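# Set an aluminum blank in the vise, tidy all parts

## Task

Put exactly one plain gray aluminum blank on the vise's two low support bars with the vise open, oriented as the blanks on the pinned infeed plate are or flipped over. Its long side must touch the fixed jaw (the end block without hoses) and its short end must touch the work stop (the short rod between the jaws). Every finished part must lie flat in the black outfeed tray with its pocket facing up. Every remaining blank, aluminum or brass, must sit entirely on the infeed plate, not stacked on another and not propped on the pins, oriented as at the start or flipped over. A part or blank left anywhere else means failure, and anything that stays put only because the robot is holding it at the end does not count.

## Robot and tools

Robot: two arms, left_arm and right_arm, each with six revolute joints and a parallel two-finger gripper. The names are labels only and do not match the left or right of any picture. Two cameras send images: cam_left_wrist and cam_right_wrist, each 672x504, listed in that order.

Frame: every reported position uses one shared scene frame in metres. The origin sits on the table surface midway between the arms, +x points out across the table, +z points up, and left_arm sits toward +y. Printed hand positions may be off, more so when an arm is stretched far. Orientation is given as a quaternion (w, x, y, z). The gripper's fingers extend along its own +z and close along its own y. The reported hand point lies between the pads when closed; closed fingertips stick out about 33 mm past it, fully open ones about 9 mm. Closing pushes the tips roughly 24 mm farther from the arm, so keep that clearance above surfaces.

Tool execute_actions, argument actions: a list holding a single action, a single wait, or nothing. An empty list just reports the state. An action is {"rows": [...], "steps": n} with n from 1 to 15 (15 by default); each control step is 1/30 s. Each row drives one step and the final row repeats to fill the remaining steps. A wait is {"steps": n} with n up to 300 and issues no command; it returns once that many steps have passed since the previous result. Optional pictures (true/false) says whether images come back; by default they do. A refused call moves nothing.

Row layout: one flat list of 18 numbers covering both arms, always all 18. First left_arm: six joint targets, then gripper position, force_limit, speed; then the same nine for right_arm. Joint values are absolute target angles in radians, in the same column order as the Joint positions line: waist, shoulder, elbow, forearm roll, wrist pitch, wrist roll. Stated ranges: waist, shoulder, forearm roll, wrist pitch and wrist roll -6.283 to 6.283; elbow -2.792 to 2.792. Real limits may differ by up to 0.010 rad. A target more than 0.010 rad outside a range, and farther out than the last reported angle, gets the call refused; a target past the real end is clipped there and reported as "joint sent to its limit" (possibly referring to an earlier action). No such message does not prove more room exists.

Gripper numbers, each in [-1, 1]: position +1 is fully open (140 mm), about -0.8 is where the pads touch, -1 closes until blocked. force_limit sets squeeze on parts up to 40 mm wide: about 14 N at -1, 60 N at 0, 107 N at +1. speed sets how fast the gap changes: about 30, 140, 250 mm/s at -1, 0, +1. To leave a gripper alone, resend its previous three numbers; a 0 is a real command. To raise grip force on a held object, raise force_limit and also change position slightly (for example -1 to -0.98), because new force only applies with a new position value or after the object yields.

Motion limits: joint targets advance at most 2.09 rad/s (waist, shoulder), 3.14 (elbow), 3.93 (the three wrist joints), with 0.3 s to ramp up, all joints of an arm arriving together. Each step the target is held within a lead of the measured angle: 0.456 rad for waist and shoulder, 0.683 for elbow, 0.854 for the wrist joints. If targets would move the hand more than 70 mm from where it is, all are pulled back proportionally. So large moves take several calls. Between calls, including while you compose a reply or wait, the arms keep heading for the last row sent until they have nearly stopped or a step is HELD.

Result lines: each arm's hand position, quaternion, linear and angular velocity; Joint positions and Joint velocities per arm; joint torques (with fixed offset, scale and noise, useful for spotting contact or load); gripper object_status and position_measured (counts, 3 fully open, 230 pads together, not linear). object_status: 0 moving, 1 blocked while opening, 2 blocked while closing (a grip), 3 reached target or pads met (a thin item may still be held). After closing with -1, confirm 2. "joint command not followed" means a clearance check altered or blocked joint targets; the rest of the row still ran. HELD marks steps where all or part of the row was not sent. MOTOR HOT warns of overheating.

Faults to avoid: contact torque reaching a joint's load limit (waist 309, shoulder 309, elbow 145, the wrist joints 40.9 N m, held weight included) or an external force of 144 N anywhere on an arm or its load stops that arm for 10 s and cancels the rest of the call; the arm goes limp toward the contact. Overheating triggers braking until cooled (OVER-TEMPERATURE FAULT). Keep the arms from striking or pressing each other, which can end the scene. Do not drop, slam or hard-push parts, and never knock anything off the table. Parts may be tugged briefly while held, or loose items nudged.

Tool zoom_image: camera (cam_left_wrist or cam_right_wrist) and region [x0, y0, x1, y1] in image pixels, origin top-left, at most 504 by 504; gives a sharper crop of that camera's latest image.

Tool finished_scene: scene is the number of the current scene. Release everything before calling it, since held work does not count. Answering without any tool call ends all remaining work. When resuming, first send execute_actions with an empty list to learn the current scene and task.

Each tool is called after "Emit:" in YAML: its name, and indented under it one key for each argument.

## Session

Emit:
execute_actions:
  actions: []

Scene clock: 0.00 s of 6600.00 s.
left_arm: end_effector_position=(+0.8202, +0.4252, +0.2379) position_measured=3 object_status=3 end_effector_quat_wxyz=(+0.667, +0.573, -0.473, -0.055) end_effector_velocity=(-0.000, +0.000, +0.000) end_effector_angular_velocity=(+0.002, +0.001, -0.000) | right_arm: end_effector_position=(+0.3023, -0.3919, +0.3952) position_measured=3 object_status=3 end_effector_quat_wxyz=(-0.480, +0.463, +0.726, +0.168) end_effector_velocity=(-0.000, -0.000, +0.000) end_effector_angular_velocity=(-0.001, -0.001, -0.000)
Joint positions: left_arm=[ 0.146  0.98   1.006 -0.995  2.299  2.867] | right_arm=[-0.284 -0.11   2.072  0.585  2.086 -0.717]
Joint velocities: left_arm=[ 0.    -0.    -0.     0.001  0.    -0.002] | right_arm=[-0.    -0.001 -0.    -0.    -0.     0.   ]
Joint torques (N m, as the joint torque sensors report them, + toward a larger angle): no reading

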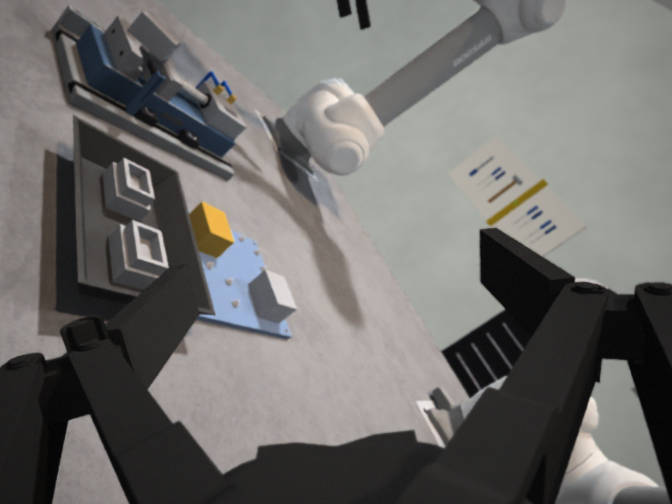

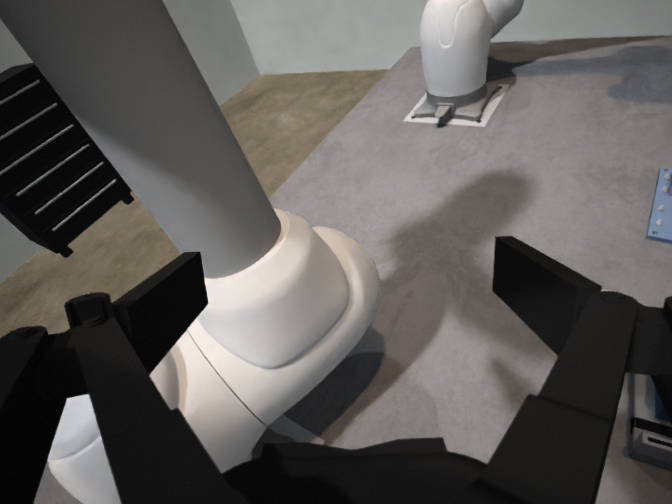

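Emit:
execute_actions:
  actions:
    - {"rows": [[-0.6377,0.3439,1.2345,0,1.5632,2.4721,1,0,0,-0.8,-0.151,1.7458,0,1.5468,1.335,1,0,0]], "steps": 15}
  pictures: false

Emit:
execute_actions:
  actions:
    - {"steps": 30}

Scene clock: 15.17 s of 6600.00 s.
left_arm: end_effector_position=(+0.7601, +0.2512, +0.2628) position_measured=3 object_status=3 end_effector_quat_wxyz=(+0.329, +0.740, -0.568, -0.143) end_effector_velocity=(-0.147, -0.347, +0.165) end_effector_angular_velocity=(+0.937, -1.052, -0.431) | right_arm: end_effector_position=(+0.3866, -0.5789, +0.3664) position_measured=3 object_status=3 end_effector_quat_wxyz=(-0.263, +0.800, +0.537, +0.045) end_effector_velocity=(+0.095, -0.442, +0.014) end_effector_angular_velocity=(-1.230, +0.286, -1.758)
Joint positions: left_arm=[-0.168  0.673  1.128 -0.476  1.905  2.656] | right_arm=[-0.535 -0.13   1.91   0.294  1.818 -0.179]
Joint velocities: left_arm=[-0.774 -0.626  0.203  0.902 -0.649 -0.349] | right_arm=[-0.5   -0.039 -0.308 -0.551 -0.506  1.433]
Joint torques (N m, as the joint torque sensors report them, + toward a larger angle): left_arm=[  1.46 -90.6  -32.49   2.4    1.86  -0.13] | right_arm=[ -1.87 -27.75 -37.35   4.34   0.82   0.45]
Steps of this call (steps 1 to 90: nothing new was sent; then 11.67 s passed at rest; steps 91 to 105: all 15 steps of this action). Readings (joint positions | what the end effector reports):
91: left_arm=[0.146 0.980 1.006 -0.994 2.298 2.867] | right_arm=[-0.284 -0.110 2.072 0.585 2.086 -0.717] | left_arm position_measured=3 object_status=3 | right_arm position_measured=3 object_status=3
92: left_arm=[0.142 0.976 1.009 -0.986 2.291 2.863] | right_arm=[-0.289 -0.110 2.069 0.579 2.081 -0.708] | left_arm position_measured=3 object_status=3 | right_arm position_measured=3 object_status=3
94: left_arm=[0.111 0.944 1.025 -0.926 2.240 2.836] | right_arm=[-0.320 -0.113 2.046 0.538 2.043 -0.649] | left_arm position_measured=3 object_status=3 | right_arm position_measured=3 object_status=3
98: left_arm=[0.015 0.848 1.068 -0.747 2.100 2.760] | right_arm=[-0.406 -0.120 1.989 0.437 1.949 -0.486] | left_arm position_measured=3 object_status=3 | right_arm position_measured=3 object_status=3
105: the state above

Scene clock: 16.17 s of 6600.00 s.
left_arm: end_effector_position=(+0.6605, +0.0599, +0.3993) position_measured=3 object_status=3 end_effector_quat_wxyz=(+0.000, +0.708, -0.706, -0.000) end_effector_velocity=(-0.000, -0.001, +0.000) end_effector_angular_velocity=(-0.001, -0.001, -0.001) | right_arm: end_effector_position=(+0.3829, -0.8342, +0.4195) position_measured=3 object_status=3 end_effector_quat_wxyz=(-0.000, +0.955, -0.297, -0.000) end_effector_velocity=(-0.000, +0.000, +0.000) end_effector_angular_velocity=(-0.000, +0.000, -0.001)
Joint positions: left_arm=[-0.638  0.344  1.235 -0.     1.563  2.472] | right_arm=[-0.8   -0.151  1.746  0.     1.547  1.335]
Joint velocities: left_arm=[-0.001  0.    -0.    -0.001 -0.001 -0.001] | right_arm=[ 0.001 -0.     0.    -0.     0.001  0.002]
Joint torques (N m, as the joint torque sensors report them, + toward a larger angle): left_arm=[  0.18 -73.12 -39.32   4.48   0.3    0.02] | right_arm=[ -1.25 -30.32 -40.42   4.06  -0.1    0.27]
Steps of this call (steps 1 to 30: the robot went on to your last target). Readings (joint positions | what the end effector reports):
1: left_arm=[-0.194 0.653 1.135 -0.447 1.884 2.645] | right_arm=[-0.552 -0.131 1.899 0.276 1.801 -0.129] | left_arm position_measured=3 object_status=3 | right_arm position_measured=3 object_status=3
2: left_arm=[-0.220 0.633 1.141 -0.419 1.864 2.634] | right_arm=[-0.568 -0.133 1.889 0.258 1.784 -0.078] | left_arm position_measured=3 object_status=3 | right_arm position_measured=3 object_status=3
4: left_arm=[-0.272 0.597 1.153 -0.367 1.826 2.614] | right_arm=[-0.599 -0.135 1.870 0.223 1.752 0.030] | left_arm position_measured=3 object_status=3 | right_arm position_measured=3 object_status=3
8: left_arm=[-0.377 0.525 1.176 -0.262 1.751 2.573] | right_arm=[-0.656 -0.140 1.835 0.160 1.694 0.276] | left_arm position_measured=3 object_status=3 | right_arm position_measured=3 object_status=3
30: the state above

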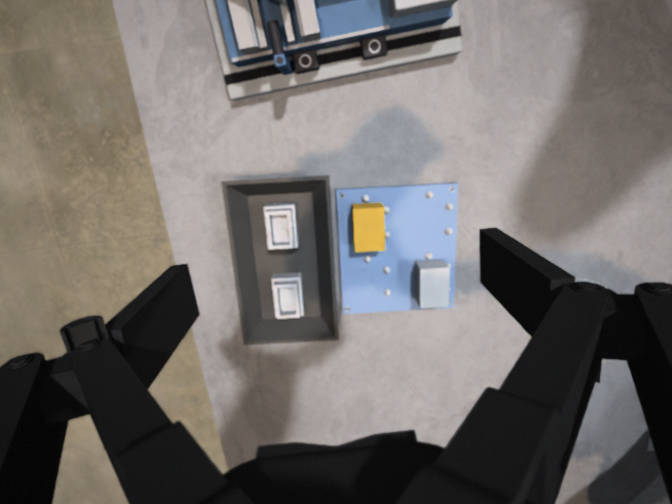

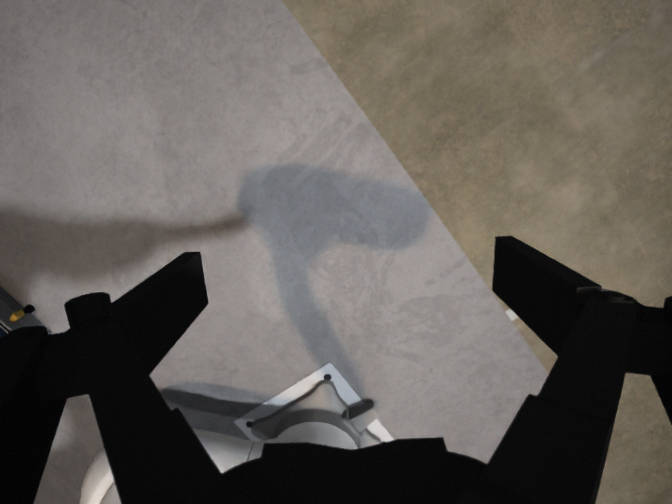

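Emit:
zoom_image:
  camera: "cam_left_wrist"
  region: [210, 160, 480, 360]

Emit:
execute_actions:
  actions:
    - {"rows": [[-0.7733,0.60,0.99,0,1.5516,2.2373,1,0,0,-0.8,-0.151,1.7458,0,1.5468,1.335,1,0,0]], "steps": 15}
  pictures: false

Emit:
execute_actions:
  actions:
    - {"steps": 20}

Region (210, 160, 480, 360) of cam_left_wrist's 672x504 image, scaled by 1.867, with more detail than that image has; it fills the top 373 rows of this view, and the rest is white.

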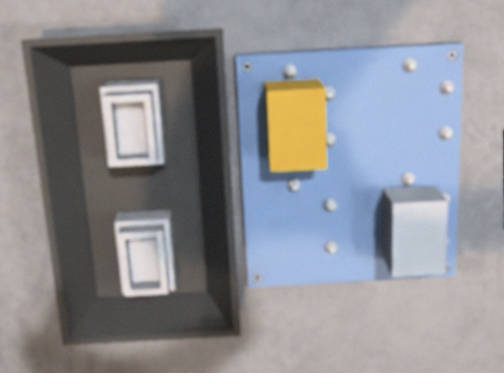

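Scene clock: 20.47 s of 6600.00 s.
left_arm: end_effector_position=(+0.6916, -0.1169, +0.3232) position_measured=3 object_status=3 end_effector_quat_wxyz=(-0.000, +0.741, -0.672, -0.000) end_effector_velocity=(+0.005, -0.164, -0.086) end_effector_angular_velocity=(+0.001, +0.002, +0.083) | right_arm: end_effector_position=(+0.3829, -0.8342, +0.4195) position_measured=3 object_status=3 end_effector_quat_wxyz=(-0.000, +0.955, -0.297, -0.000) end_effector_velocity=(+0.000, -0.001, +0.000) end_effector_angular_velocity=(-0.002, -0.001, -0.001)
Joint positions: left_arm=[-0.77   0.593  0.997 -0.     1.552  2.244] | right_arm=[-0.8   -0.151  1.746 -0.     1.547  1.335]
Joint velocities: left_arm=[-0.122  0.229 -0.216 -0.001 -0.01  -0.206] | right_arm=[-0.001 -0.    -0.    -0.001 -0.002  0.   ]
Joint torques (N m, as the joint torque sensors report them, + toward a larger angle): left_arm=[  24.88 -136.91  -47.07    5.92    0.75    0.39] | right_arm=[  0.06 -29.85 -40.84   4.36   0.01   0.3 ]
Steps of this call (steps 1 to 15: the robot went on to your last target; steps 16 to 90: nothing new was sent; then 0.80 s passed at rest; steps 91 to 105: all 15 steps of this action). Readings (joint positions | what the end effector reports):
91: left_arm=[-0.638 0.344 1.234 0.000 1.563 2.472] | right_arm=[-0.800 -0.151 1.746 -0.000 1.547 1.335] | left_arm position_measured=3 object_status=3 | right_arm position_measured=3 object_status=3
92: left_arm=[-0.640 0.348 1.230 0.000 1.563 2.468] | right_arm=[-0.800 -0.151 1.746 -0.000 1.547 1.335] | left_arm position_measured=3 object_status=3 | right_arm position_measured=3 object_status=3
94: left_arm=[-0.656 0.379 1.199 0.000 1.562 2.439] | right_arm=[-0.800 -0.151 1.746 -0.000 1.547 1.335] | left_arm position_measured=3 object_status=3 | right_arm position_measured=3 object_status=3
98: left_arm=[-0.703 0.467 1.117 0.000 1.558 2.359] | right_arm=[-0.800 -0.151 1.746 -0.000 1.547 1.335] | left_arm position_measured=3 object_status=3 | right_arm position_measured=3 object_status=3
105: the state above

Scene clock: 21.13 s of 6600.00 s.
left_arm: end_effector_position=(+0.6921, -0.1219, +0.3210) position_measured=3 object_status=3 end_effector_quat_wxyz=(+0.000, +0.742, -0.670, -0.000) end_effector_velocity=(-0.000, +0.001, +0.000) end_effector_angular_velocity=(+0.000, +0.000, -0.000) | right_arm: end_effector_position=(+0.3829, -0.8342, +0.4195) position_measured=3 object_status=3 end_effector_quat_wxyz=(-0.000, +0.955, -0.297, -0.000) end_effector_velocity=(-0.000, +0.000, -0.001) end_effector_angular_velocity=(+0.002, +0.001, +0.002)
Joint positions: left_arm=[-0.773  0.6    0.99  -0.     1.552  2.237] | right_arm=[-0.8   -0.151  1.746 -0.     1.547  1.335]
Joint velocities: left_arm=[ 0.    -0.001  0.     0.     0.001  0.001] | right_arm=[ 0.001  0.001  0.     0.     0.001 -0.001]
Joint torques (N m, as the joint torque sensors report them, + toward a larger angle): left_arm=[  0.05 -96.18 -39.54   4.61   0.37   0.26] | right_arm=[  0.31 -29.64 -40.31   4.4   -0.19   0.33]
Steps of this call (steps 1 to 15: the robot went on to your last target; steps 16 to 20: nothing new was sent). Readings (joint positions | what the end effector reports):
1: left_arm=[-0.772 0.598 0.993 -0.000 1.552 2.240] | right_arm=[-0.800 -0.151 1.746 -0.000 1.547 1.335] | left_arm position_measured=3 object_status=3 | right_arm position_measured=3 object_status=3
2: left_arm=[-0.773 0.599 0.991 -0.000 1.552 2.238] | right_arm=[-0.800 -0.151 1.746 0.000 1.547 1.335] | left_arm position_measured=3 object_status=3 | right_arm position_measured=3 object_status=3
4: left_arm=[-0.773 0.599 0.990 -0.000 1.552 2.238] | right_arm=[-0.800 -0.151 1.746 -0.000 1.547 1.335] | left_arm position_measured=3 object_status=3 | right_arm position_measured=3 object_status=3
8: left_arm=[-0.773 0.600 0.990 -0.000 1.552 2.237] | right_arm=[-0.800 -0.151 1.746 -0.000 1.547 1.335] | left_arm position_measured=3 object_status=3 | right_arm position_measured=3 object_status=3
20: the state above
All arms were judged still, so your last target was given up. Only a new action makes them travel on or press farther. Fingers that are still opening or closing keep moving.

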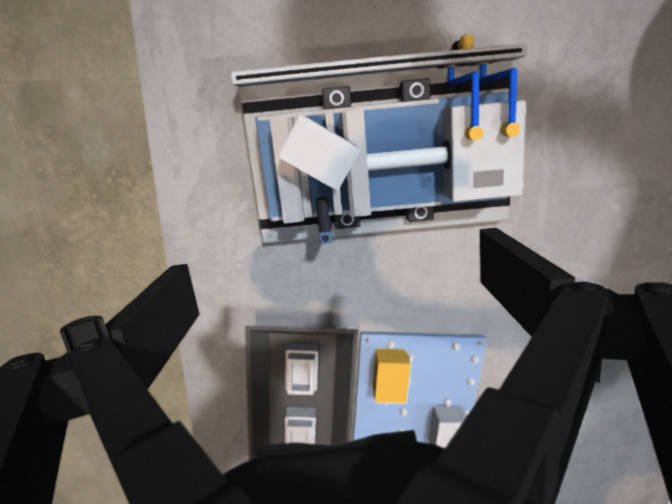

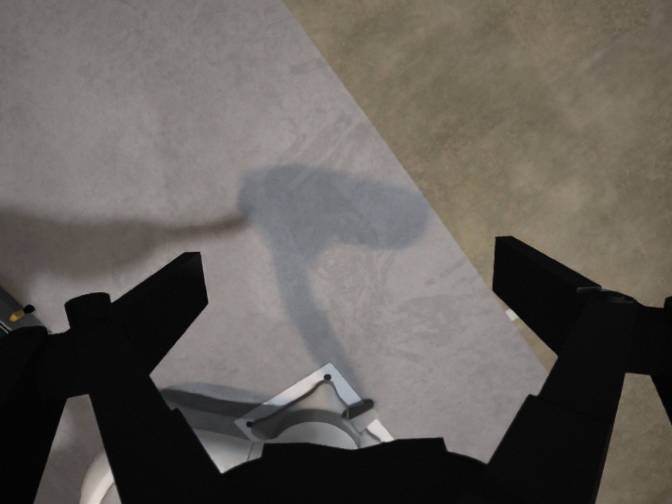

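Emit:
zoom_image:
  camera: "cam_left_wrist"
  region: [240, 90, 400, 250]

Region (240, 90, 400, 250) of cam_left_wrist's 672x504 image, scaled by 3.150, with more detail than that image has.

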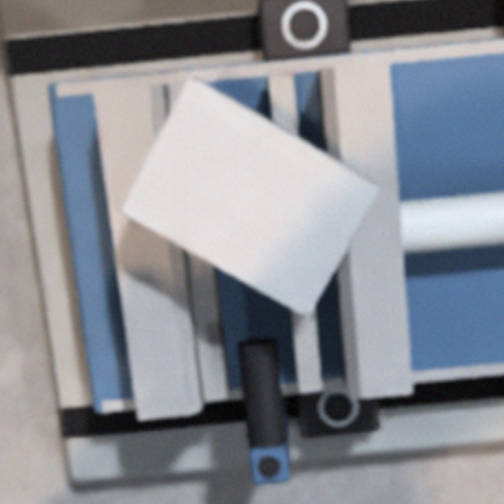

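Emit:
execute_actions:
  actions:
    - {"rows": [[-0.7967,0.7033,0.9631,0,1.4752,1.2661,0.05,0,0,-0.8,-0.151,1.7458,0,1.5468,1.335,1,0,0]], "steps": 15}
  pictures: false

Emit:
execute_actions:
  actions:
    - {"steps": 10}

Scene clock: 65.27 s of 6600.00 s.
left_arm: end_effector_position=(+0.7094, -0.1705, +0.2431) position_measured=106 object_status=0 end_effector_quat_wxyz=(-0.000, +0.960, -0.280, -0.000) end_effector_velocity=(+0.015, -0.049, -0.083) end_effector_angular_velocity=(-0.000, -0.001, +1.032) | right_arm: end_effector_position=(+0.3829, -0.8342, +0.4195) position_measured=3 object_status=3 end_effector_quat_wxyz=(-0.000, +0.955, -0.297, -0.000) end_effector_velocity=(-0.000, +0.001, +0.000) end_effector_angular_velocity=(-0.000, +0.001, +0.002)
Joint positions: left_arm=[-0.796  0.699  0.964  0.     1.479  1.313] | right_arm=[-0.8   -0.151  1.746 -0.     1.547  1.335]
Joint velocities: left_arm=[-0.024  0.103 -0.027  0.001 -0.077 -1.055] | right_arm=[ 0.002 -0.001 -0.    -0.001  0.001  0.   ]
Joint torques (N m, as the joint torque sensors report them, + toward a larger angle): left_arm=[   2.55 -119.42  -42.52    4.93    0.54    0.12] | right_arm=[ -1.55 -28.43 -41.15   4.25  -0.13   0.22]
Steps of this call (steps 1 to 90: nothing new was sent; then 40.63 s passed at rest; steps 91 to 105: all 15 steps of this action). Readings (joint positions | what the end effector reports):
91: left_arm=[-0.773 0.600 0.990 0.000 1.552 2.237] | right_arm=[-0.800 -0.151 1.746 -0.000 1.547 1.335] | left_arm position_measured=3 object_status=0 | right_arm position_measured=3 object_status=3
92: left_arm=[-0.774 0.601 0.990 0.000 1.551 2.228] | right_arm=[-0.800 -0.151 1.746 -0.000 1.547 1.335] | left_arm position_measured=7 object_status=0 | right_arm position_measured=3 object_status=3
94: left_arm=[-0.775 0.608 0.988 0.000 1.545 2.169] | right_arm=[-0.800 -0.151 1.746 -0.000 1.547 1.335] | left_arm position_measured=22 object_status=0 | right_arm position_measured=3 object_status=3
98: left_arm=[-0.783 0.643 0.979 0.000 1.520 1.876] | right_arm=[-0.800 -0.151 1.746 -0.000 1.547 1.335] | left_arm position_measured=53 object_status=0 | right_arm position_measured=3 object_status=3
105: the state above

Scene clock: 65.60 s of 6600.00 s.
left_arm: end_effector_position=(+0.7101, -0.1727, +0.2396) position_measured=123 object_status=3 end_effector_quat_wxyz=(+0.000, +0.966, -0.258, +0.000) end_effector_velocity=(+0.000, -0.000, -0.000) end_effector_angular_velocity=(+0.000, -0.001, -0.000) | right_arm: end_effector_position=(+0.3829, -0.8342, +0.4195) position_measured=3 object_status=3 end_effector_quat_wxyz=(-0.000, +0.955, -0.297, -0.000) end_effector_velocity=(+0.000, -0.000, -0.000) end_effector_angular_velocity=(-0.000, +0.001, +0.000)
Joint positions: left_arm=[-0.797  0.703  0.963  0.     1.475  1.266] | right_arm=[-0.8   -0.151  1.746 -0.     1.547  1.335]
Joint velocities: left_arm=[-0.     0.001 -0.001  0.001 -0.    -0.   ] | right_arm=[ 0.001  0.001 -0.    -0.001 -0.     0.001]
Joint torques (N m, as the joint torque sensors report them, + toward a larger angle): left_arm=[  -1.6  -105.37  -39.43    4.49    0.4     0.25] | right_arm=[ -1.58 -28.89 -40.4    4.54  -0.21   0.31]
Steps of this call (steps 1 to 10: the robot went on to your last target). Readings (joint positions | what the end effector reports):
1: left_arm=[-0.796 0.702 0.964 0.000 1.477 1.285] | right_arm=[-0.800 -0.151 1.746 -0.000 1.547 1.335] | left_arm position_measured=113 object_status=0 | right_arm position_measured=3 object_status=3
2: left_arm=[-0.797 0.703 0.963 0.000 1.476 1.270] | right_arm=[-0.800 -0.151 1.746 -0.000 1.547 1.335] | left_arm position_measured=120 object_status=0 | right_arm position_measured=3 object_status=3
4: left_arm=[-0.797 0.703 0.963 0.000 1.475 1.267] | right_arm=[-0.800 -0.151 1.746 -0.000 1.547 1.335] | left_arm position_measured=123 object_status=0 | right_arm position_measured=3 object_status=3
8: left_arm=[-0.797 0.703 0.963 0.000 1.475 1.266] | right_arm=[-0.800 -0.151 1.746 -0.000 1.547 1.335] | left_arm position_measured=123 object_status=3 | right_arm position_measured=3 object_status=3
10: the state above

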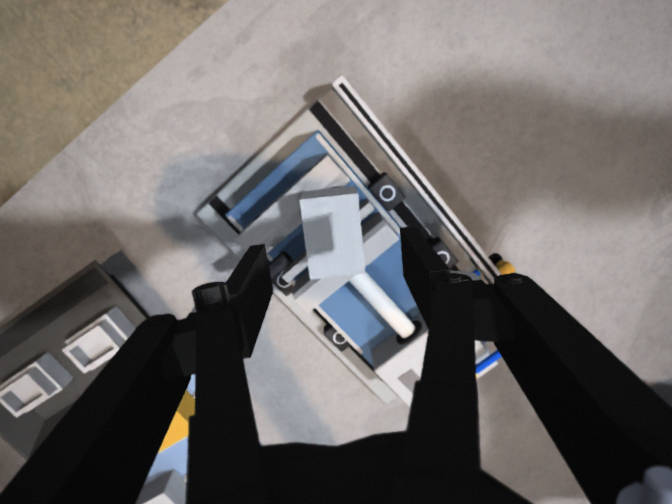

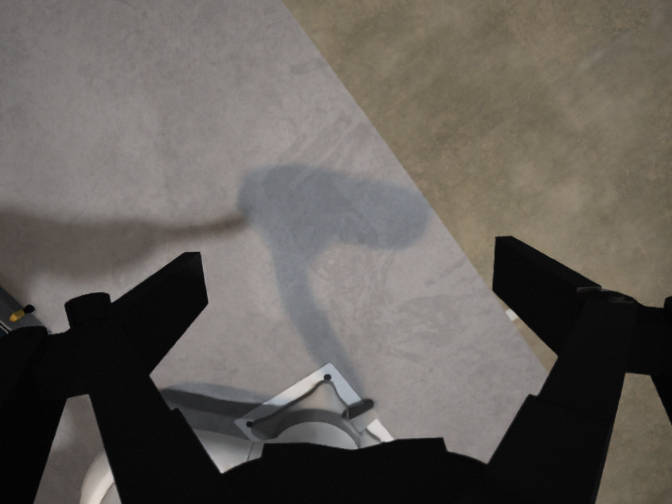

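Emit:
zoom_image:
  camera: "cam_left_wrist"
  region: [260, 170, 410, 300]

Region (260, 170, 410, 300) of cam_left_wrist's 672x504 image, scaled by 3.360, with more detail than that image has; it fills the top 437 rows of this view, and the rest is white.

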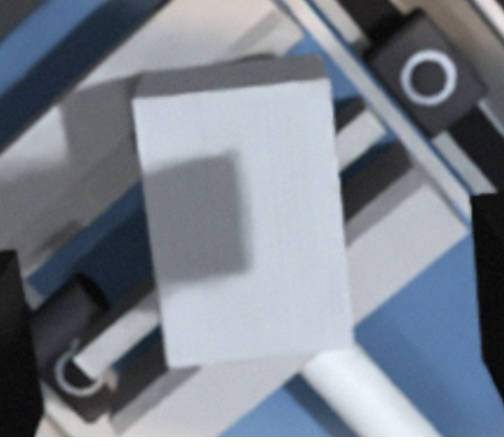

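Emit:
execute_actions:
  actions:
    - {"rows": [[-0.7993,0.718,1.0644,0,1.3591,1.2635,-0.05,0,0,-0.8,-0.151,1.7458,0,1.5468,1.335,1,0,0]], "steps": 15}

Scene clock: 98.07 s of 6600.00 s.
left_arm: end_effector_position=(+0.7063, -0.1722, +0.1695) position_measured=135 object_status=3 end_effector_quat_wxyz=(+0.000, +0.966, -0.258, +0.000) end_effector_velocity=(-0.001, +0.000, -0.000) end_effector_angular_velocity=(+0.000, +0.001, +0.000) | right_arm: end_effector_position=(+0.3829, -0.8342, +0.4195) position_measured=3 object_status=3 end_effector_quat_wxyz=(-0.000, +0.955, -0.297, -0.000) end_effector_velocity=(+0.000, -0.000, -0.000) end_effector_angular_velocity=(-0.000, +0.000, +0.001)
Joint positions: left_arm=[-0.799  0.718  1.064 -0.     1.359  1.264] | right_arm=[-0.8   -0.151  1.746  0.     1.547  1.335]
Joint velocities: left_arm=[-0.    -0.001  0.001 -0.     0.    -0.   ] | right_arm=[ 0.     0.001 -0.    -0.    -0.    -0.001]
Joint torques (N m, as the joint torque sensors report them, + toward a larger angle): left_arm=[  -0.77 -104.38  -39.4     4.3     0.45    0.03] | right_arm=[ -0.67 -28.9  -39.5    4.32  -0.09   0.35]
Steps of this call (steps 1 to 30: the robot went on to your last target; steps 31 to 90: nothing new was sent; then 28.97 s passed at rest; steps 91 to 105: all 15 steps of this action). Readings (joint positions | what the end effector reports):
91: left_arm=[-0.797 0.703 0.964 -0.000 1.475 1.266] | right_arm=[-0.800 -0.151 1.746 -0.000 1.547 1.335] | left_arm position_measured=123 object_status=0 | right_arm position_measured=3 object_status=3
92: left_arm=[-0.797 0.704 0.970 -0.000 1.467 1.266] | right_arm=[-0.800 -0.151 1.746 -0.000 1.547 1.335] | left_arm position_measured=127 object_status=0 | right_arm position_measured=3 object_status=3
94: left_arm=[-0.798 0.710 1.015 -0.000 1.415 1.265] | right_arm=[-0.800 -0.151 1.746 -0.000 1.547 1.335] | left_arm position_measured=135 object_status=0 | right_arm position_measured=3 object_status=3
98: left_arm=[-0.799 0.718 1.063 -0.000 1.360 1.264] | right_arm=[-0.800 -0.151 1.746 -0.000 1.547 1.335] | left_arm position_measured=135 object_status=0 | right_arm position_measured=3 object_status=3
105: the state above

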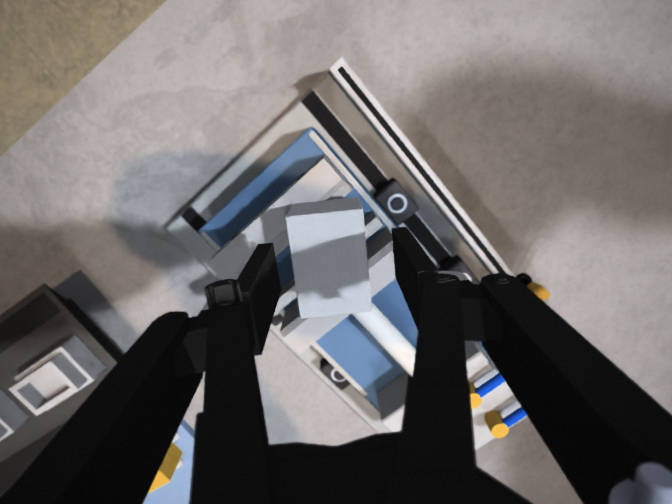

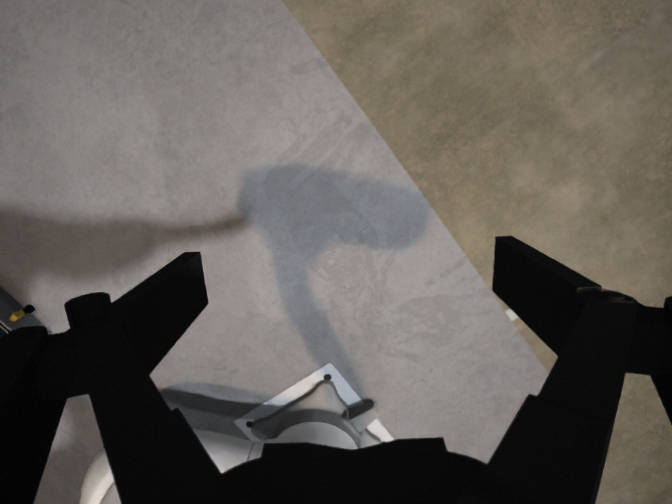

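Emit:
execute_actions:
  actions:
    - {"rows": [[-0.7993,0.7263,1.0867,0,1.3286,1.2635,-0.05,0,0,-0.8,-0.151,1.7458,0,1.5468,1.335,1,0,0]], "steps": 10}

Emit:
zoom_image:
  camera: "cam_left_wrist"
  region: [250, 170, 420, 340]

Scene clock: 101.90 s of 6600.00 s.
left_arm: end_effector_position=(+0.7063, -0.1722, +0.1496) position_measured=135 object_status=3 end_effector_quat_wxyz=(-0.000, +0.966, -0.258, +0.000) end_effector_velocity=(-0.001, -0.000, -0.001) end_effector_angular_velocity=(-0.000, +0.002, -0.000) | right_arm: end_effector_position=(+0.3829, -0.8342, +0.4195) position_measured=3 object_status=3 end_effector_quat_wxyz=(-0.000, +0.955, -0.297, -0.000) end_effector_velocity=(-0.000, +0.000, -0.000) end_effector_angular_velocity=(+0.002, +0.002, -0.001)
Joint positions: left_arm=[-0.799  0.726  1.087  0.     1.329  1.263] | right_arm=[-0.8   -0.151  1.746 -0.     1.547  1.335]
Joint velocities: left_arm=[-0.     0.001  0.001 -0.002 -0.     0.   ] | right_arm=[-0.     0.001 -0.     0.     0.002  0.001]
Joint torques (N m, as the joint torque sensors report them, + toward a larger angle): left_arm=[   0.61 -106.87  -39.52    3.97    0.3     0.12] | right_arm=[  0.77 -29.01 -40.95   4.34  -0.19   0.03]
Steps of this call (steps 1 to 15: the robot went on to your last target; steps 16 to 90: nothing new was sent; then 0.50 s passed at rest; steps 91 to 100: all 10 steps of this action). Readings (joint positions | what the end effector reports):
91: left_arm=[-0.799 0.718 1.065 0.000 1.359 1.263] | right_arm=[-0.800 -0.151 1.746 -0.000 1.547 1.335] | left_arm position_measured=135 object_status=3 | right_arm position_measured=3 object_status=3
92: left_arm=[-0.799 0.719 1.070 0.000 1.351 1.263] | right_arm=[-0.800 -0.151 1.746 -0.000 1.547 1.335] | left_arm position_measured=135 object_status=3 | right_arm position_measured=3 object_status=3
94: left_arm=[-0.799 0.725 1.084 0.000 1.333 1.264] | right_arm=[-0.800 -0.151 1.746 -0.000 1.547 1.335] | left_arm position_measured=135 object_status=3 | right_arm position_measured=3 object_status=3
98: left_arm=[-0.799 0.726 1.086 0.000 1.329 1.263] | right_arm=[-0.800 -0.151 1.746 -0.000 1.547 1.335] | left_arm position_measured=135 object_status=3 | right_arm position_measured=3 object_status=3
100: the state above

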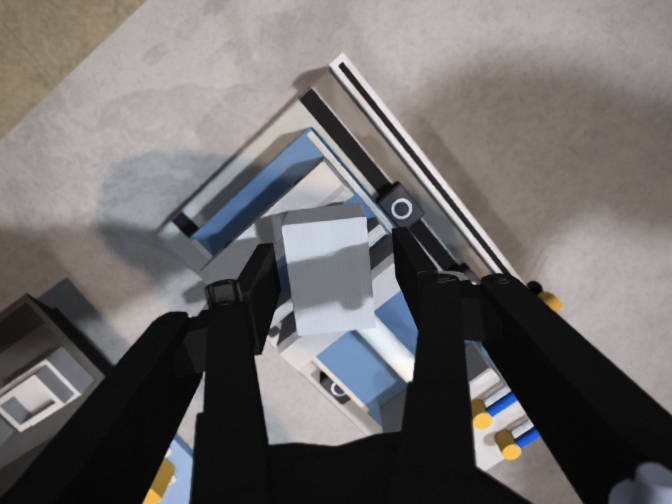

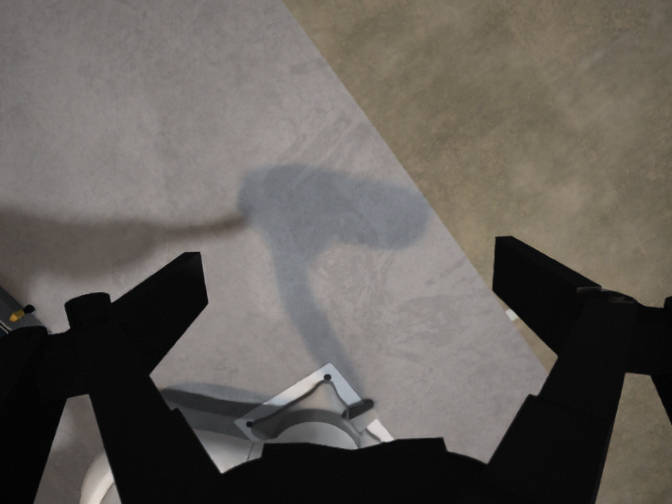

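Region (250, 170, 420, 340) of cam_left_wrist's 672x504 image, scaled by 2.965, with more detail than that image has.

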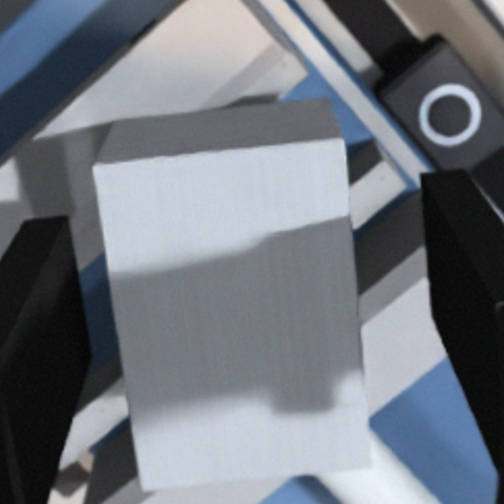

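Emit:
execute_actions:
  actions:
    - {"rows": [[-0.7993,0.7263,1.0867,0,1.3286,1.2635,-1,0,-0.3,-0.8,-0.151,1.7458,0,1.5468,1.335,1,0,0]], "steps": 12}
  pictures: false

Scene clock: 105.90 s of 6600.00 s.
left_arm: end_effector_position=(+0.7062, -0.1722, +0.1494) position_measured=172 object_status=0 end_effector_quat_wxyz=(+0.000, +0.966, -0.258, -0.000) end_effector_velocity=(-0.000, +0.001, -0.001) end_effector_angular_velocity=(+0.001, +0.001, +0.001) | right_arm: end_effector_position=(+0.3829, -0.8342, +0.4195) position_measured=3 object_status=3 end_effector_quat_wxyz=(-0.000, +0.955, -0.297, -0.000) end_effector_velocity=(+0.000, +0.001, -0.000) end_effector_angular_velocity=(+0.001, -0.000, +0.002)
Joint positions: left_arm=[-0.799  0.726  1.087 -0.     1.329  1.263] | right_arm=[-0.8   -0.151  1.746 -0.     1.547  1.335]
Joint velocities: left_arm=[ 0.     0.     0.001  0.    -0.    -0.001] | right_arm=[ 0.001 -0.     0.     0.001  0.    -0.001]
Joint torques (N m, as the joint torque sensors report them, + toward a larger angle): left_arm=[ -1.39 -97.39 -32.97   4.24   0.04   0.11] | right_arm=[  0.24 -27.27 -40.89   4.51  -0.34   0.19]
Steps of this call (steps 1 to 15: the robot went on to your last target; steps 16 to 90: nothing new was sent; then 0.60 s passed at rest; steps 91 to 102: all 12 steps of this action). Readings (joint positions | what the end effector reports):
91: left_arm=[-0.799 0.726 1.087 -0.000 1.329 1.263] | right_arm=[-0.800 -0.151 1.746 -0.000 1.547 1.335] | left_arm position_measured=135 object_status=0 | right_arm position_measured=3 object_status=3
92: left_arm=[-0.799 0.726 1.087 -0.000 1.329 1.264] | right_arm=[-0.800 -0.151 1.746 -0.000 1.547 1.335] | left_arm position_measured=138 object_status=0 | right_arm position_measured=3 object_status=3
94: left_arm=[-0.799 0.726 1.087 -0.000 1.329 1.263] | right_arm=[-0.800 -0.151 1.746 -0.000 1.547 1.335] | left_arm position_measured=150 object_status=0 | right_arm position_measured=3 object_status=3
98: left_arm=[-0.799 0.726 1.087 -0.000 1.329 1.263] | right_arm=[-0.800 -0.151 1.746 -0.000 1.547 1.335] | left_arm position_measured=172 object_status=0 | right_arm position_measured=3 object_status=3
102: the state above

Emit:
execute_actions:
  actions:
    - {"rows": [[-0.7993,0.7032,1.015,0,1.4234,1.2635,-1,0,-0.3,-0.8,-0.151,1.7458,0,1.5468,1.335,1,0,0]], "steps": 13}
  pictures: false

Emit:
execute_actions:
  actions:
    - {"rows": [[-0.7887,0.6841,1.0503,0,1.4073,2.2219,-1,0,-0.3,-0.8,-0.151,1.7458,0,1.5468,1.335,1,0,0]], "steps": 15}
  pictures: false

Emit:
execute_actions:
  actions:
    - {"steps": 12}

Scene clock: 119.97 s of 6600.00 s.
left_arm: end_effector_position=(+0.7058, -0.1718, +0.2107) position_measured=172 object_status=2 end_effector_quat_wxyz=(-0.000, +0.966, -0.258, -0.000) end_effector_velocity=(-0.000, +0.000, +0.000) end_effector_angular_velocity=(+0.000, +0.001, -0.000) | right_arm: end_effector_position=(+0.3829, -0.8342, +0.4195) position_measured=3 object_status=3 end_effector_quat_wxyz=(-0.000, +0.955, -0.297, -0.000) end_effector_velocity=(-0.001, +0.001, +0.001) end_effector_angular_velocity=(+0.000, +0.000, -0.001)
Joint positions: left_arm=[-0.799  0.703  1.015  0.     1.423  1.263] | right_arm=[-0.8   -0.151  1.746 -0.     1.547  1.335]
Joint velocities: left_arm=[ 0.     0.    -0.001 -0.001  0.001  0.001] | right_arm=[-0.001 -0.002 -0.     0.     0.002  0.   ]
Joint torques (N m, as the joint torque sensors report them, + toward a larger angle): left_arm=[  -1.79 -105.85  -42.51    4.5     0.42   -0.01] | right_arm=[ -0.67 -29.24 -39.95   4.24  -0.08   0.17]
Steps of this call (steps 1 to 15: the robot went on to your last target; steps 16 to 90: nothing new was sent; then 10.63 s passed at rest; steps 91 to 103: all 13 steps of this action). Readings (joint positions | what the end effector reports):
91: left_arm=[-0.799 0.726 1.086 -0.000 1.329 1.264] | right_arm=[-0.800 -0.151 1.746 -0.000 1.547 1.335] | left_arm position_measured=172 object_status=2 | right_arm position_measured=3 object_status=3
92: left_arm=[-0.799 0.725 1.081 -0.000 1.338 1.263] | right_arm=[-0.800 -0.151 1.746 -0.000 1.547 1.335] | left_arm position_measured=172 object_status=2 | right_arm position_measured=3 object_status=3
94: left_arm=[-0.799 0.712 1.042 0.000 1.388 1.264] | right_arm=[-0.800 -0.151 1.746 -0.000 1.547 1.335] | left_arm position_measured=172 object_status=2 | right_arm position_measured=3 object_status=3
98: left_arm=[-0.799 0.703 1.016 0.000 1.422 1.263] | right_arm=[-0.800 -0.151 1.746 -0.000 1.547 1.335] | left_arm position_measured=172 object_status=2 | right_arm position_measured=3 object_status=3
103: the state above

Scene clock: 120.47 s of 6600.00 s.
left_arm: end_effector_position=(+0.7058, -0.1574, +0.2092) position_measured=172 object_status=2 end_effector_quat_wxyz=(-0.000, +0.755, -0.656, -0.000) end_effector_velocity=(+0.001, +0.012, +0.005) end_effector_angular_velocity=(-0.001, -0.001, -0.947) | right_arm: end_effector_position=(+0.3829, -0.8342, +0.4195) position_measured=3 object_status=3 end_effector_quat_wxyz=(-0.000, +0.955, -0.297, -0.000) end_effector_velocity=(+0.001, -0.000, -0.000) end_effector_angular_velocity=(+0.001, +0.000, +0.000)
Joint positions: left_arm=[-0.789  0.685  1.049 -0.     1.408  2.183] | right_arm=[-0.8   -0.151  1.746 -0.     1.547  1.335]
Joint velocities: left_arm=[ 0.009 -0.018  0.021  0.001 -0.005  0.956] | right_arm=[ 0.001  0.001 -0.001  0.    -0.     0.   ]
Joint torques (N m, as the joint torque sensors report them, + toward a larger angle): left_arm=[   0.19 -106.41  -40.64    4.17    0.46   -0.16] | right_arm=[  0.63 -31.   -40.19   4.12  -0.12   0.19]
Steps of this call (steps 1 to 15: all 15 steps of this action). Readings (joint positions | what the end effector reports):
1: left_arm=[-0.799 0.703 1.015 0.000 1.423 1.264] | right_arm=[-0.800 -0.151 1.746 -0.000 1.547 1.335] | left_arm position_measured=172 object_status=2 | right_arm position_measured=3 object_status=3
2: left_arm=[-0.799 0.703 1.016 0.000 1.422 1.272] | right_arm=[-0.800 -0.151 1.746 -0.000 1.547 1.335] | left_arm position_measured=172 object_status=2 | right_arm position_measured=3 object_status=3
4: left_arm=[-0.799 0.702 1.021 -0.000 1.419 1.332] | right_arm=[-0.800 -0.151 1.746 -0.000 1.547 1.335] | left_arm position_measured=172 object_status=2 | right_arm position_measured=3 object_status=3
8: left_arm=[-0.795 0.695 1.036 -0.000 1.413 1.624] | right_arm=[-0.800 -0.151 1.746 -0.000 1.547 1.335] | left_arm position_measured=172 object_status=2 | right_arm position_measured=3 object_status=3
15: the state above

Scene clock: 120.87 s of 6600.00 s.
left_arm: end_effector_position=(+0.7058, -0.1570, +0.2094) position_measured=172 object_status=2 end_effector_quat_wxyz=(+0.000, +0.742, -0.670, -0.000) end_effector_velocity=(+0.000, +0.000, +0.001) end_effector_angular_velocity=(-0.001, -0.002, -0.002) | right_arm: end_effector_position=(+0.3829, -0.8342, +0.4195) position_measured=3 object_status=3 end_effector_quat_wxyz=(-0.000, +0.955, -0.297, -0.000) end_effector_velocity=(-0.000, +0.000, +0.000) end_effector_angular_velocity=(+0.000, -0.000, +0.001)
Joint positions: left_arm=[-0.789  0.684  1.05  -0.     1.407  2.222] | right_arm=[-0.8   -0.151  1.746  0.     1.547  1.335]
Joint velocities: left_arm=[ 0.    -0.001 -0.     0.001 -0.     0.001] | right_arm=[ 0.    -0.001  0.     0.     0.001 -0.001]
Joint torques (N m, as the joint torque sensors report them, + toward a larger angle): left_arm=[   0.28 -105.33  -41.33    4.04    0.36    0.25] | right_arm=[ -0.22 -28.7  -40.47   4.33  -0.26   0.13]
Steps of this call (steps 1 to 12: the robot went on to your last target). Readings (joint positions | what the end effector reports):
1: left_arm=[-0.789 0.684 1.050 -0.000 1.407 2.209] | right_arm=[-0.800 -0.151 1.746 -0.000 1.547 1.335] | left_arm position_measured=172 object_status=2 | right_arm position_measured=3 object_status=3
2: left_arm=[-0.789 0.684 1.050 -0.000 1.407 2.219] | right_arm=[-0.800 -0.151 1.746 -0.000 1.547 1.335] | left_arm position_measured=172 object_status=2 | right_arm position_measured=3 object_status=3
4: left_arm=[-0.789 0.684 1.050 -0.000 1.407 2.221] | right_arm=[-0.800 -0.151 1.746 -0.000 1.547 1.335] | left_arm position_measured=172 object_status=2 | right_arm position_measured=3 object_status=3
8: left_arm=[-0.789 0.684 1.050 -0.000 1.407 2.222] | right_arm=[-0.800 -0.151 1.746 -0.000 1.547 1.335] | left_arm position_measured=172 object_status=2 | right_arm position_measured=3 object_status=3
12: the state above

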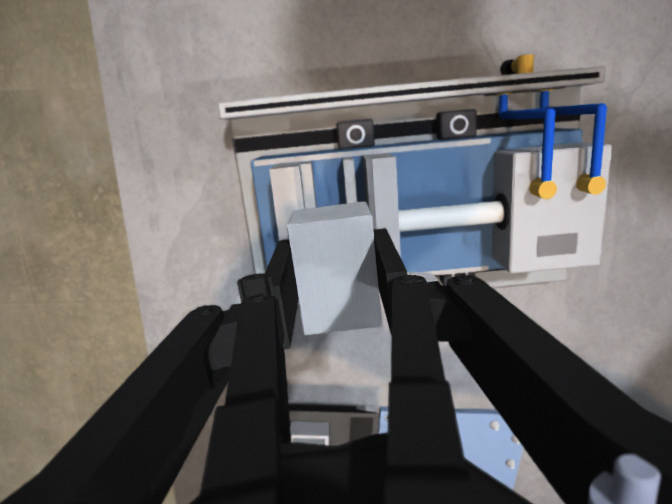

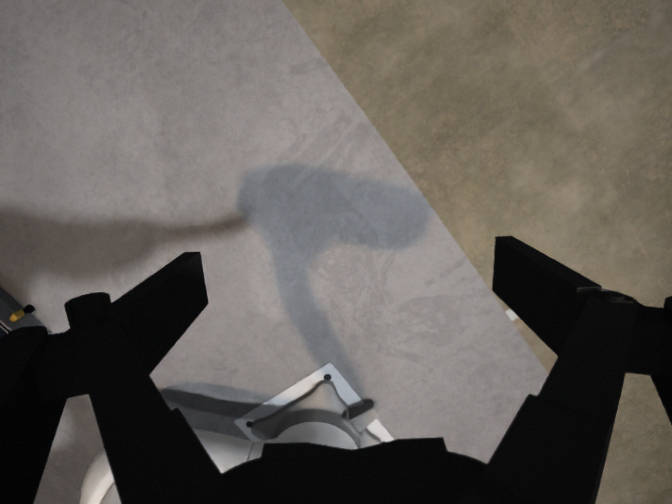

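Emit:
zoom_image:
  camera: "cam_left_wrist"
  region: [250, 140, 418, 260]

Region (250, 140, 418, 260) of cam_left_wrist's 672x504 image, scaled by 3.000, with more detail than that image has; it fills the top 360 rows of this view, and the rest is white.

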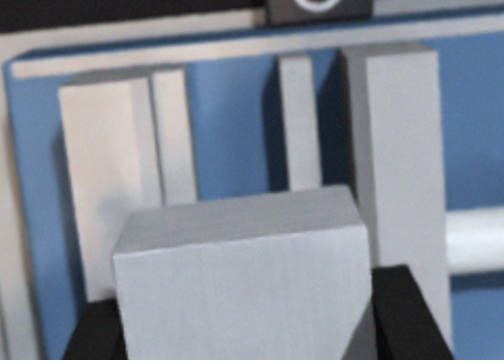

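Emit:
zoom_image:
  camera: "cam_left_wrist"
  region: [200, 50, 620, 290]

Region (200, 50, 620, 290) of cam_left_wrist's 672x504 image, scaled by 1.200, with more detail than that image has; it fills the top 288 rows of this view, and the rest is white.

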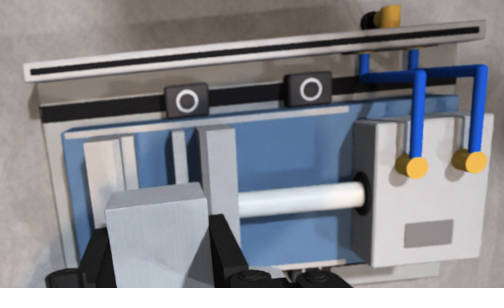

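Emit:
execute_actions:
  actions:
    - {"rows": [[-0.7887,0.7003,1.1044,0,1.3369,2.247,-1,0,-0.3,-0.8,-0.151,1.7458,0,1.5468,1.335,1,0,0]], "steps": 14}

Emit:
zoom_image:
  camera: "cam_left_wrist"
  region: [250, 140, 418, 260]

Scene clock: 136.87 s of 6600.00 s.
left_arm: end_effector_position=(+0.7059, -0.1569, +0.1647) position_measured=172 object_status=2 end_effector_quat_wxyz=(+0.000, +0.734, -0.680, +0.000) end_effector_velocity=(+0.001, -0.001, -0.002) end_effector_angular_velocity=(+0.000, -0.000, -0.001) | right_arm: end_effector_position=(+0.3829, -0.8342, +0.4195) position_measured=3 object_status=3 end_effector_quat_wxyz=(-0.000, +0.955, -0.297, -0.000) end_effector_velocity=(+0.000, +0.000, +0.000) end_effector_angular_velocity=(-0.001, -0.000, +0.001)
Joint positions: left_arm=[-0.789  0.7    1.104 -0.     1.337  2.247] | right_arm=[-0.8   -0.151  1.746 -0.     1.547  1.335]
Joint velocities: left_arm=[-0.     0.002 -0.     0.    -0.002  0.001] | right_arm=[ 0.001  0.    -0.    -0.    -0.    -0.   ]
Joint torques (N m, as the joint torque sensors report them, + toward a larger angle): left_arm=[  -1.09 -105.01  -39.73    4.16    0.38    0.15] | right_arm=[  0.12 -31.55 -40.43   4.22  -0.05   0.29]
Steps of this call (steps 1 to 30: the robot went on to your last target; steps 31 to 90: nothing new was sent; then 12.53 s passed at rest; steps 91 to 104: all 14 steps of this action). Readings (joint positions | what the end effector reports):
91: left_arm=[-0.789 0.684 1.051 0.000 1.407 2.222] | right_arm=[-0.800 -0.151 1.746 -0.000 1.547 1.335] | left_arm position_measured=172 object_status=2 | right_arm position_measured=3 object_status=3
92: left_arm=[-0.789 0.685 1.057 0.000 1.398 2.225] | right_arm=[-0.800 -0.151 1.746 -0.000 1.547 1.335] | left_arm position_measured=172 object_status=2 | right_arm position_measured=3 object_status=3
94: left_arm=[-0.789 0.696 1.090 0.000 1.357 2.240] | right_arm=[-0.800 -0.151 1.746 -0.000 1.547 1.335] | left_arm position_measured=172 object_status=2 | right_arm position_measured=3 object_status=3
98: left_arm=[-0.789 0.700 1.104 -0.000 1.338 2.247] | right_arm=[-0.800 -0.151 1.746 -0.000 1.547 1.335] | left_arm position_measured=172 object_status=2 | right_arm position_measured=3 object_status=3
104: the state above

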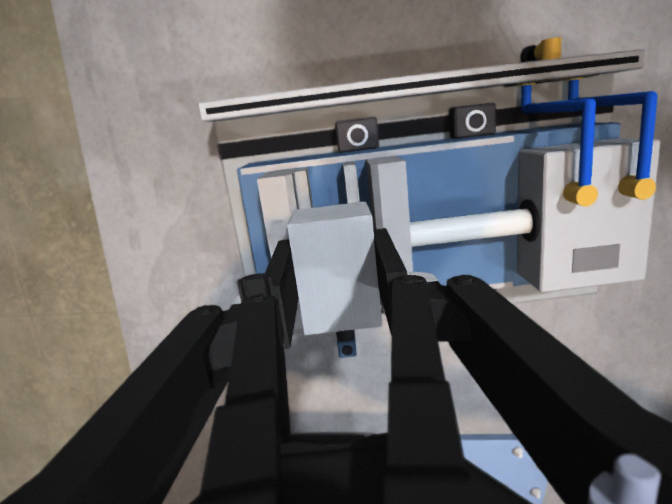

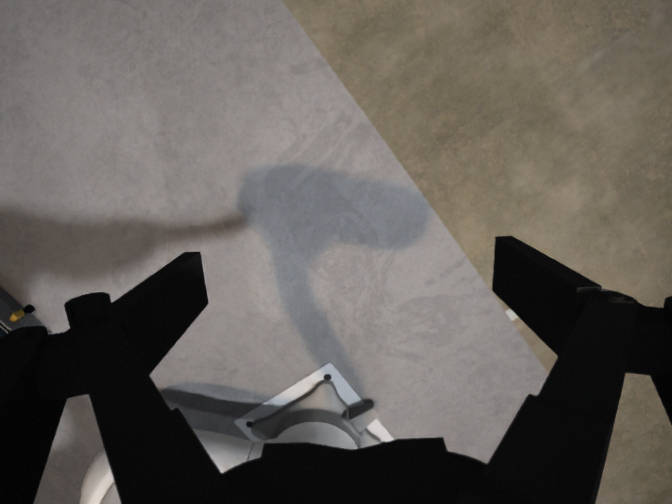

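Region (250, 140, 418, 260) of cam_left_wrist's 672x504 image, scaled by 3.000, with more detail than that image has; it fills the top 360 rows of this view, and the rest is white.

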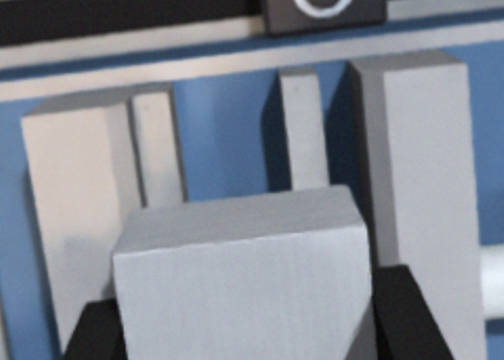

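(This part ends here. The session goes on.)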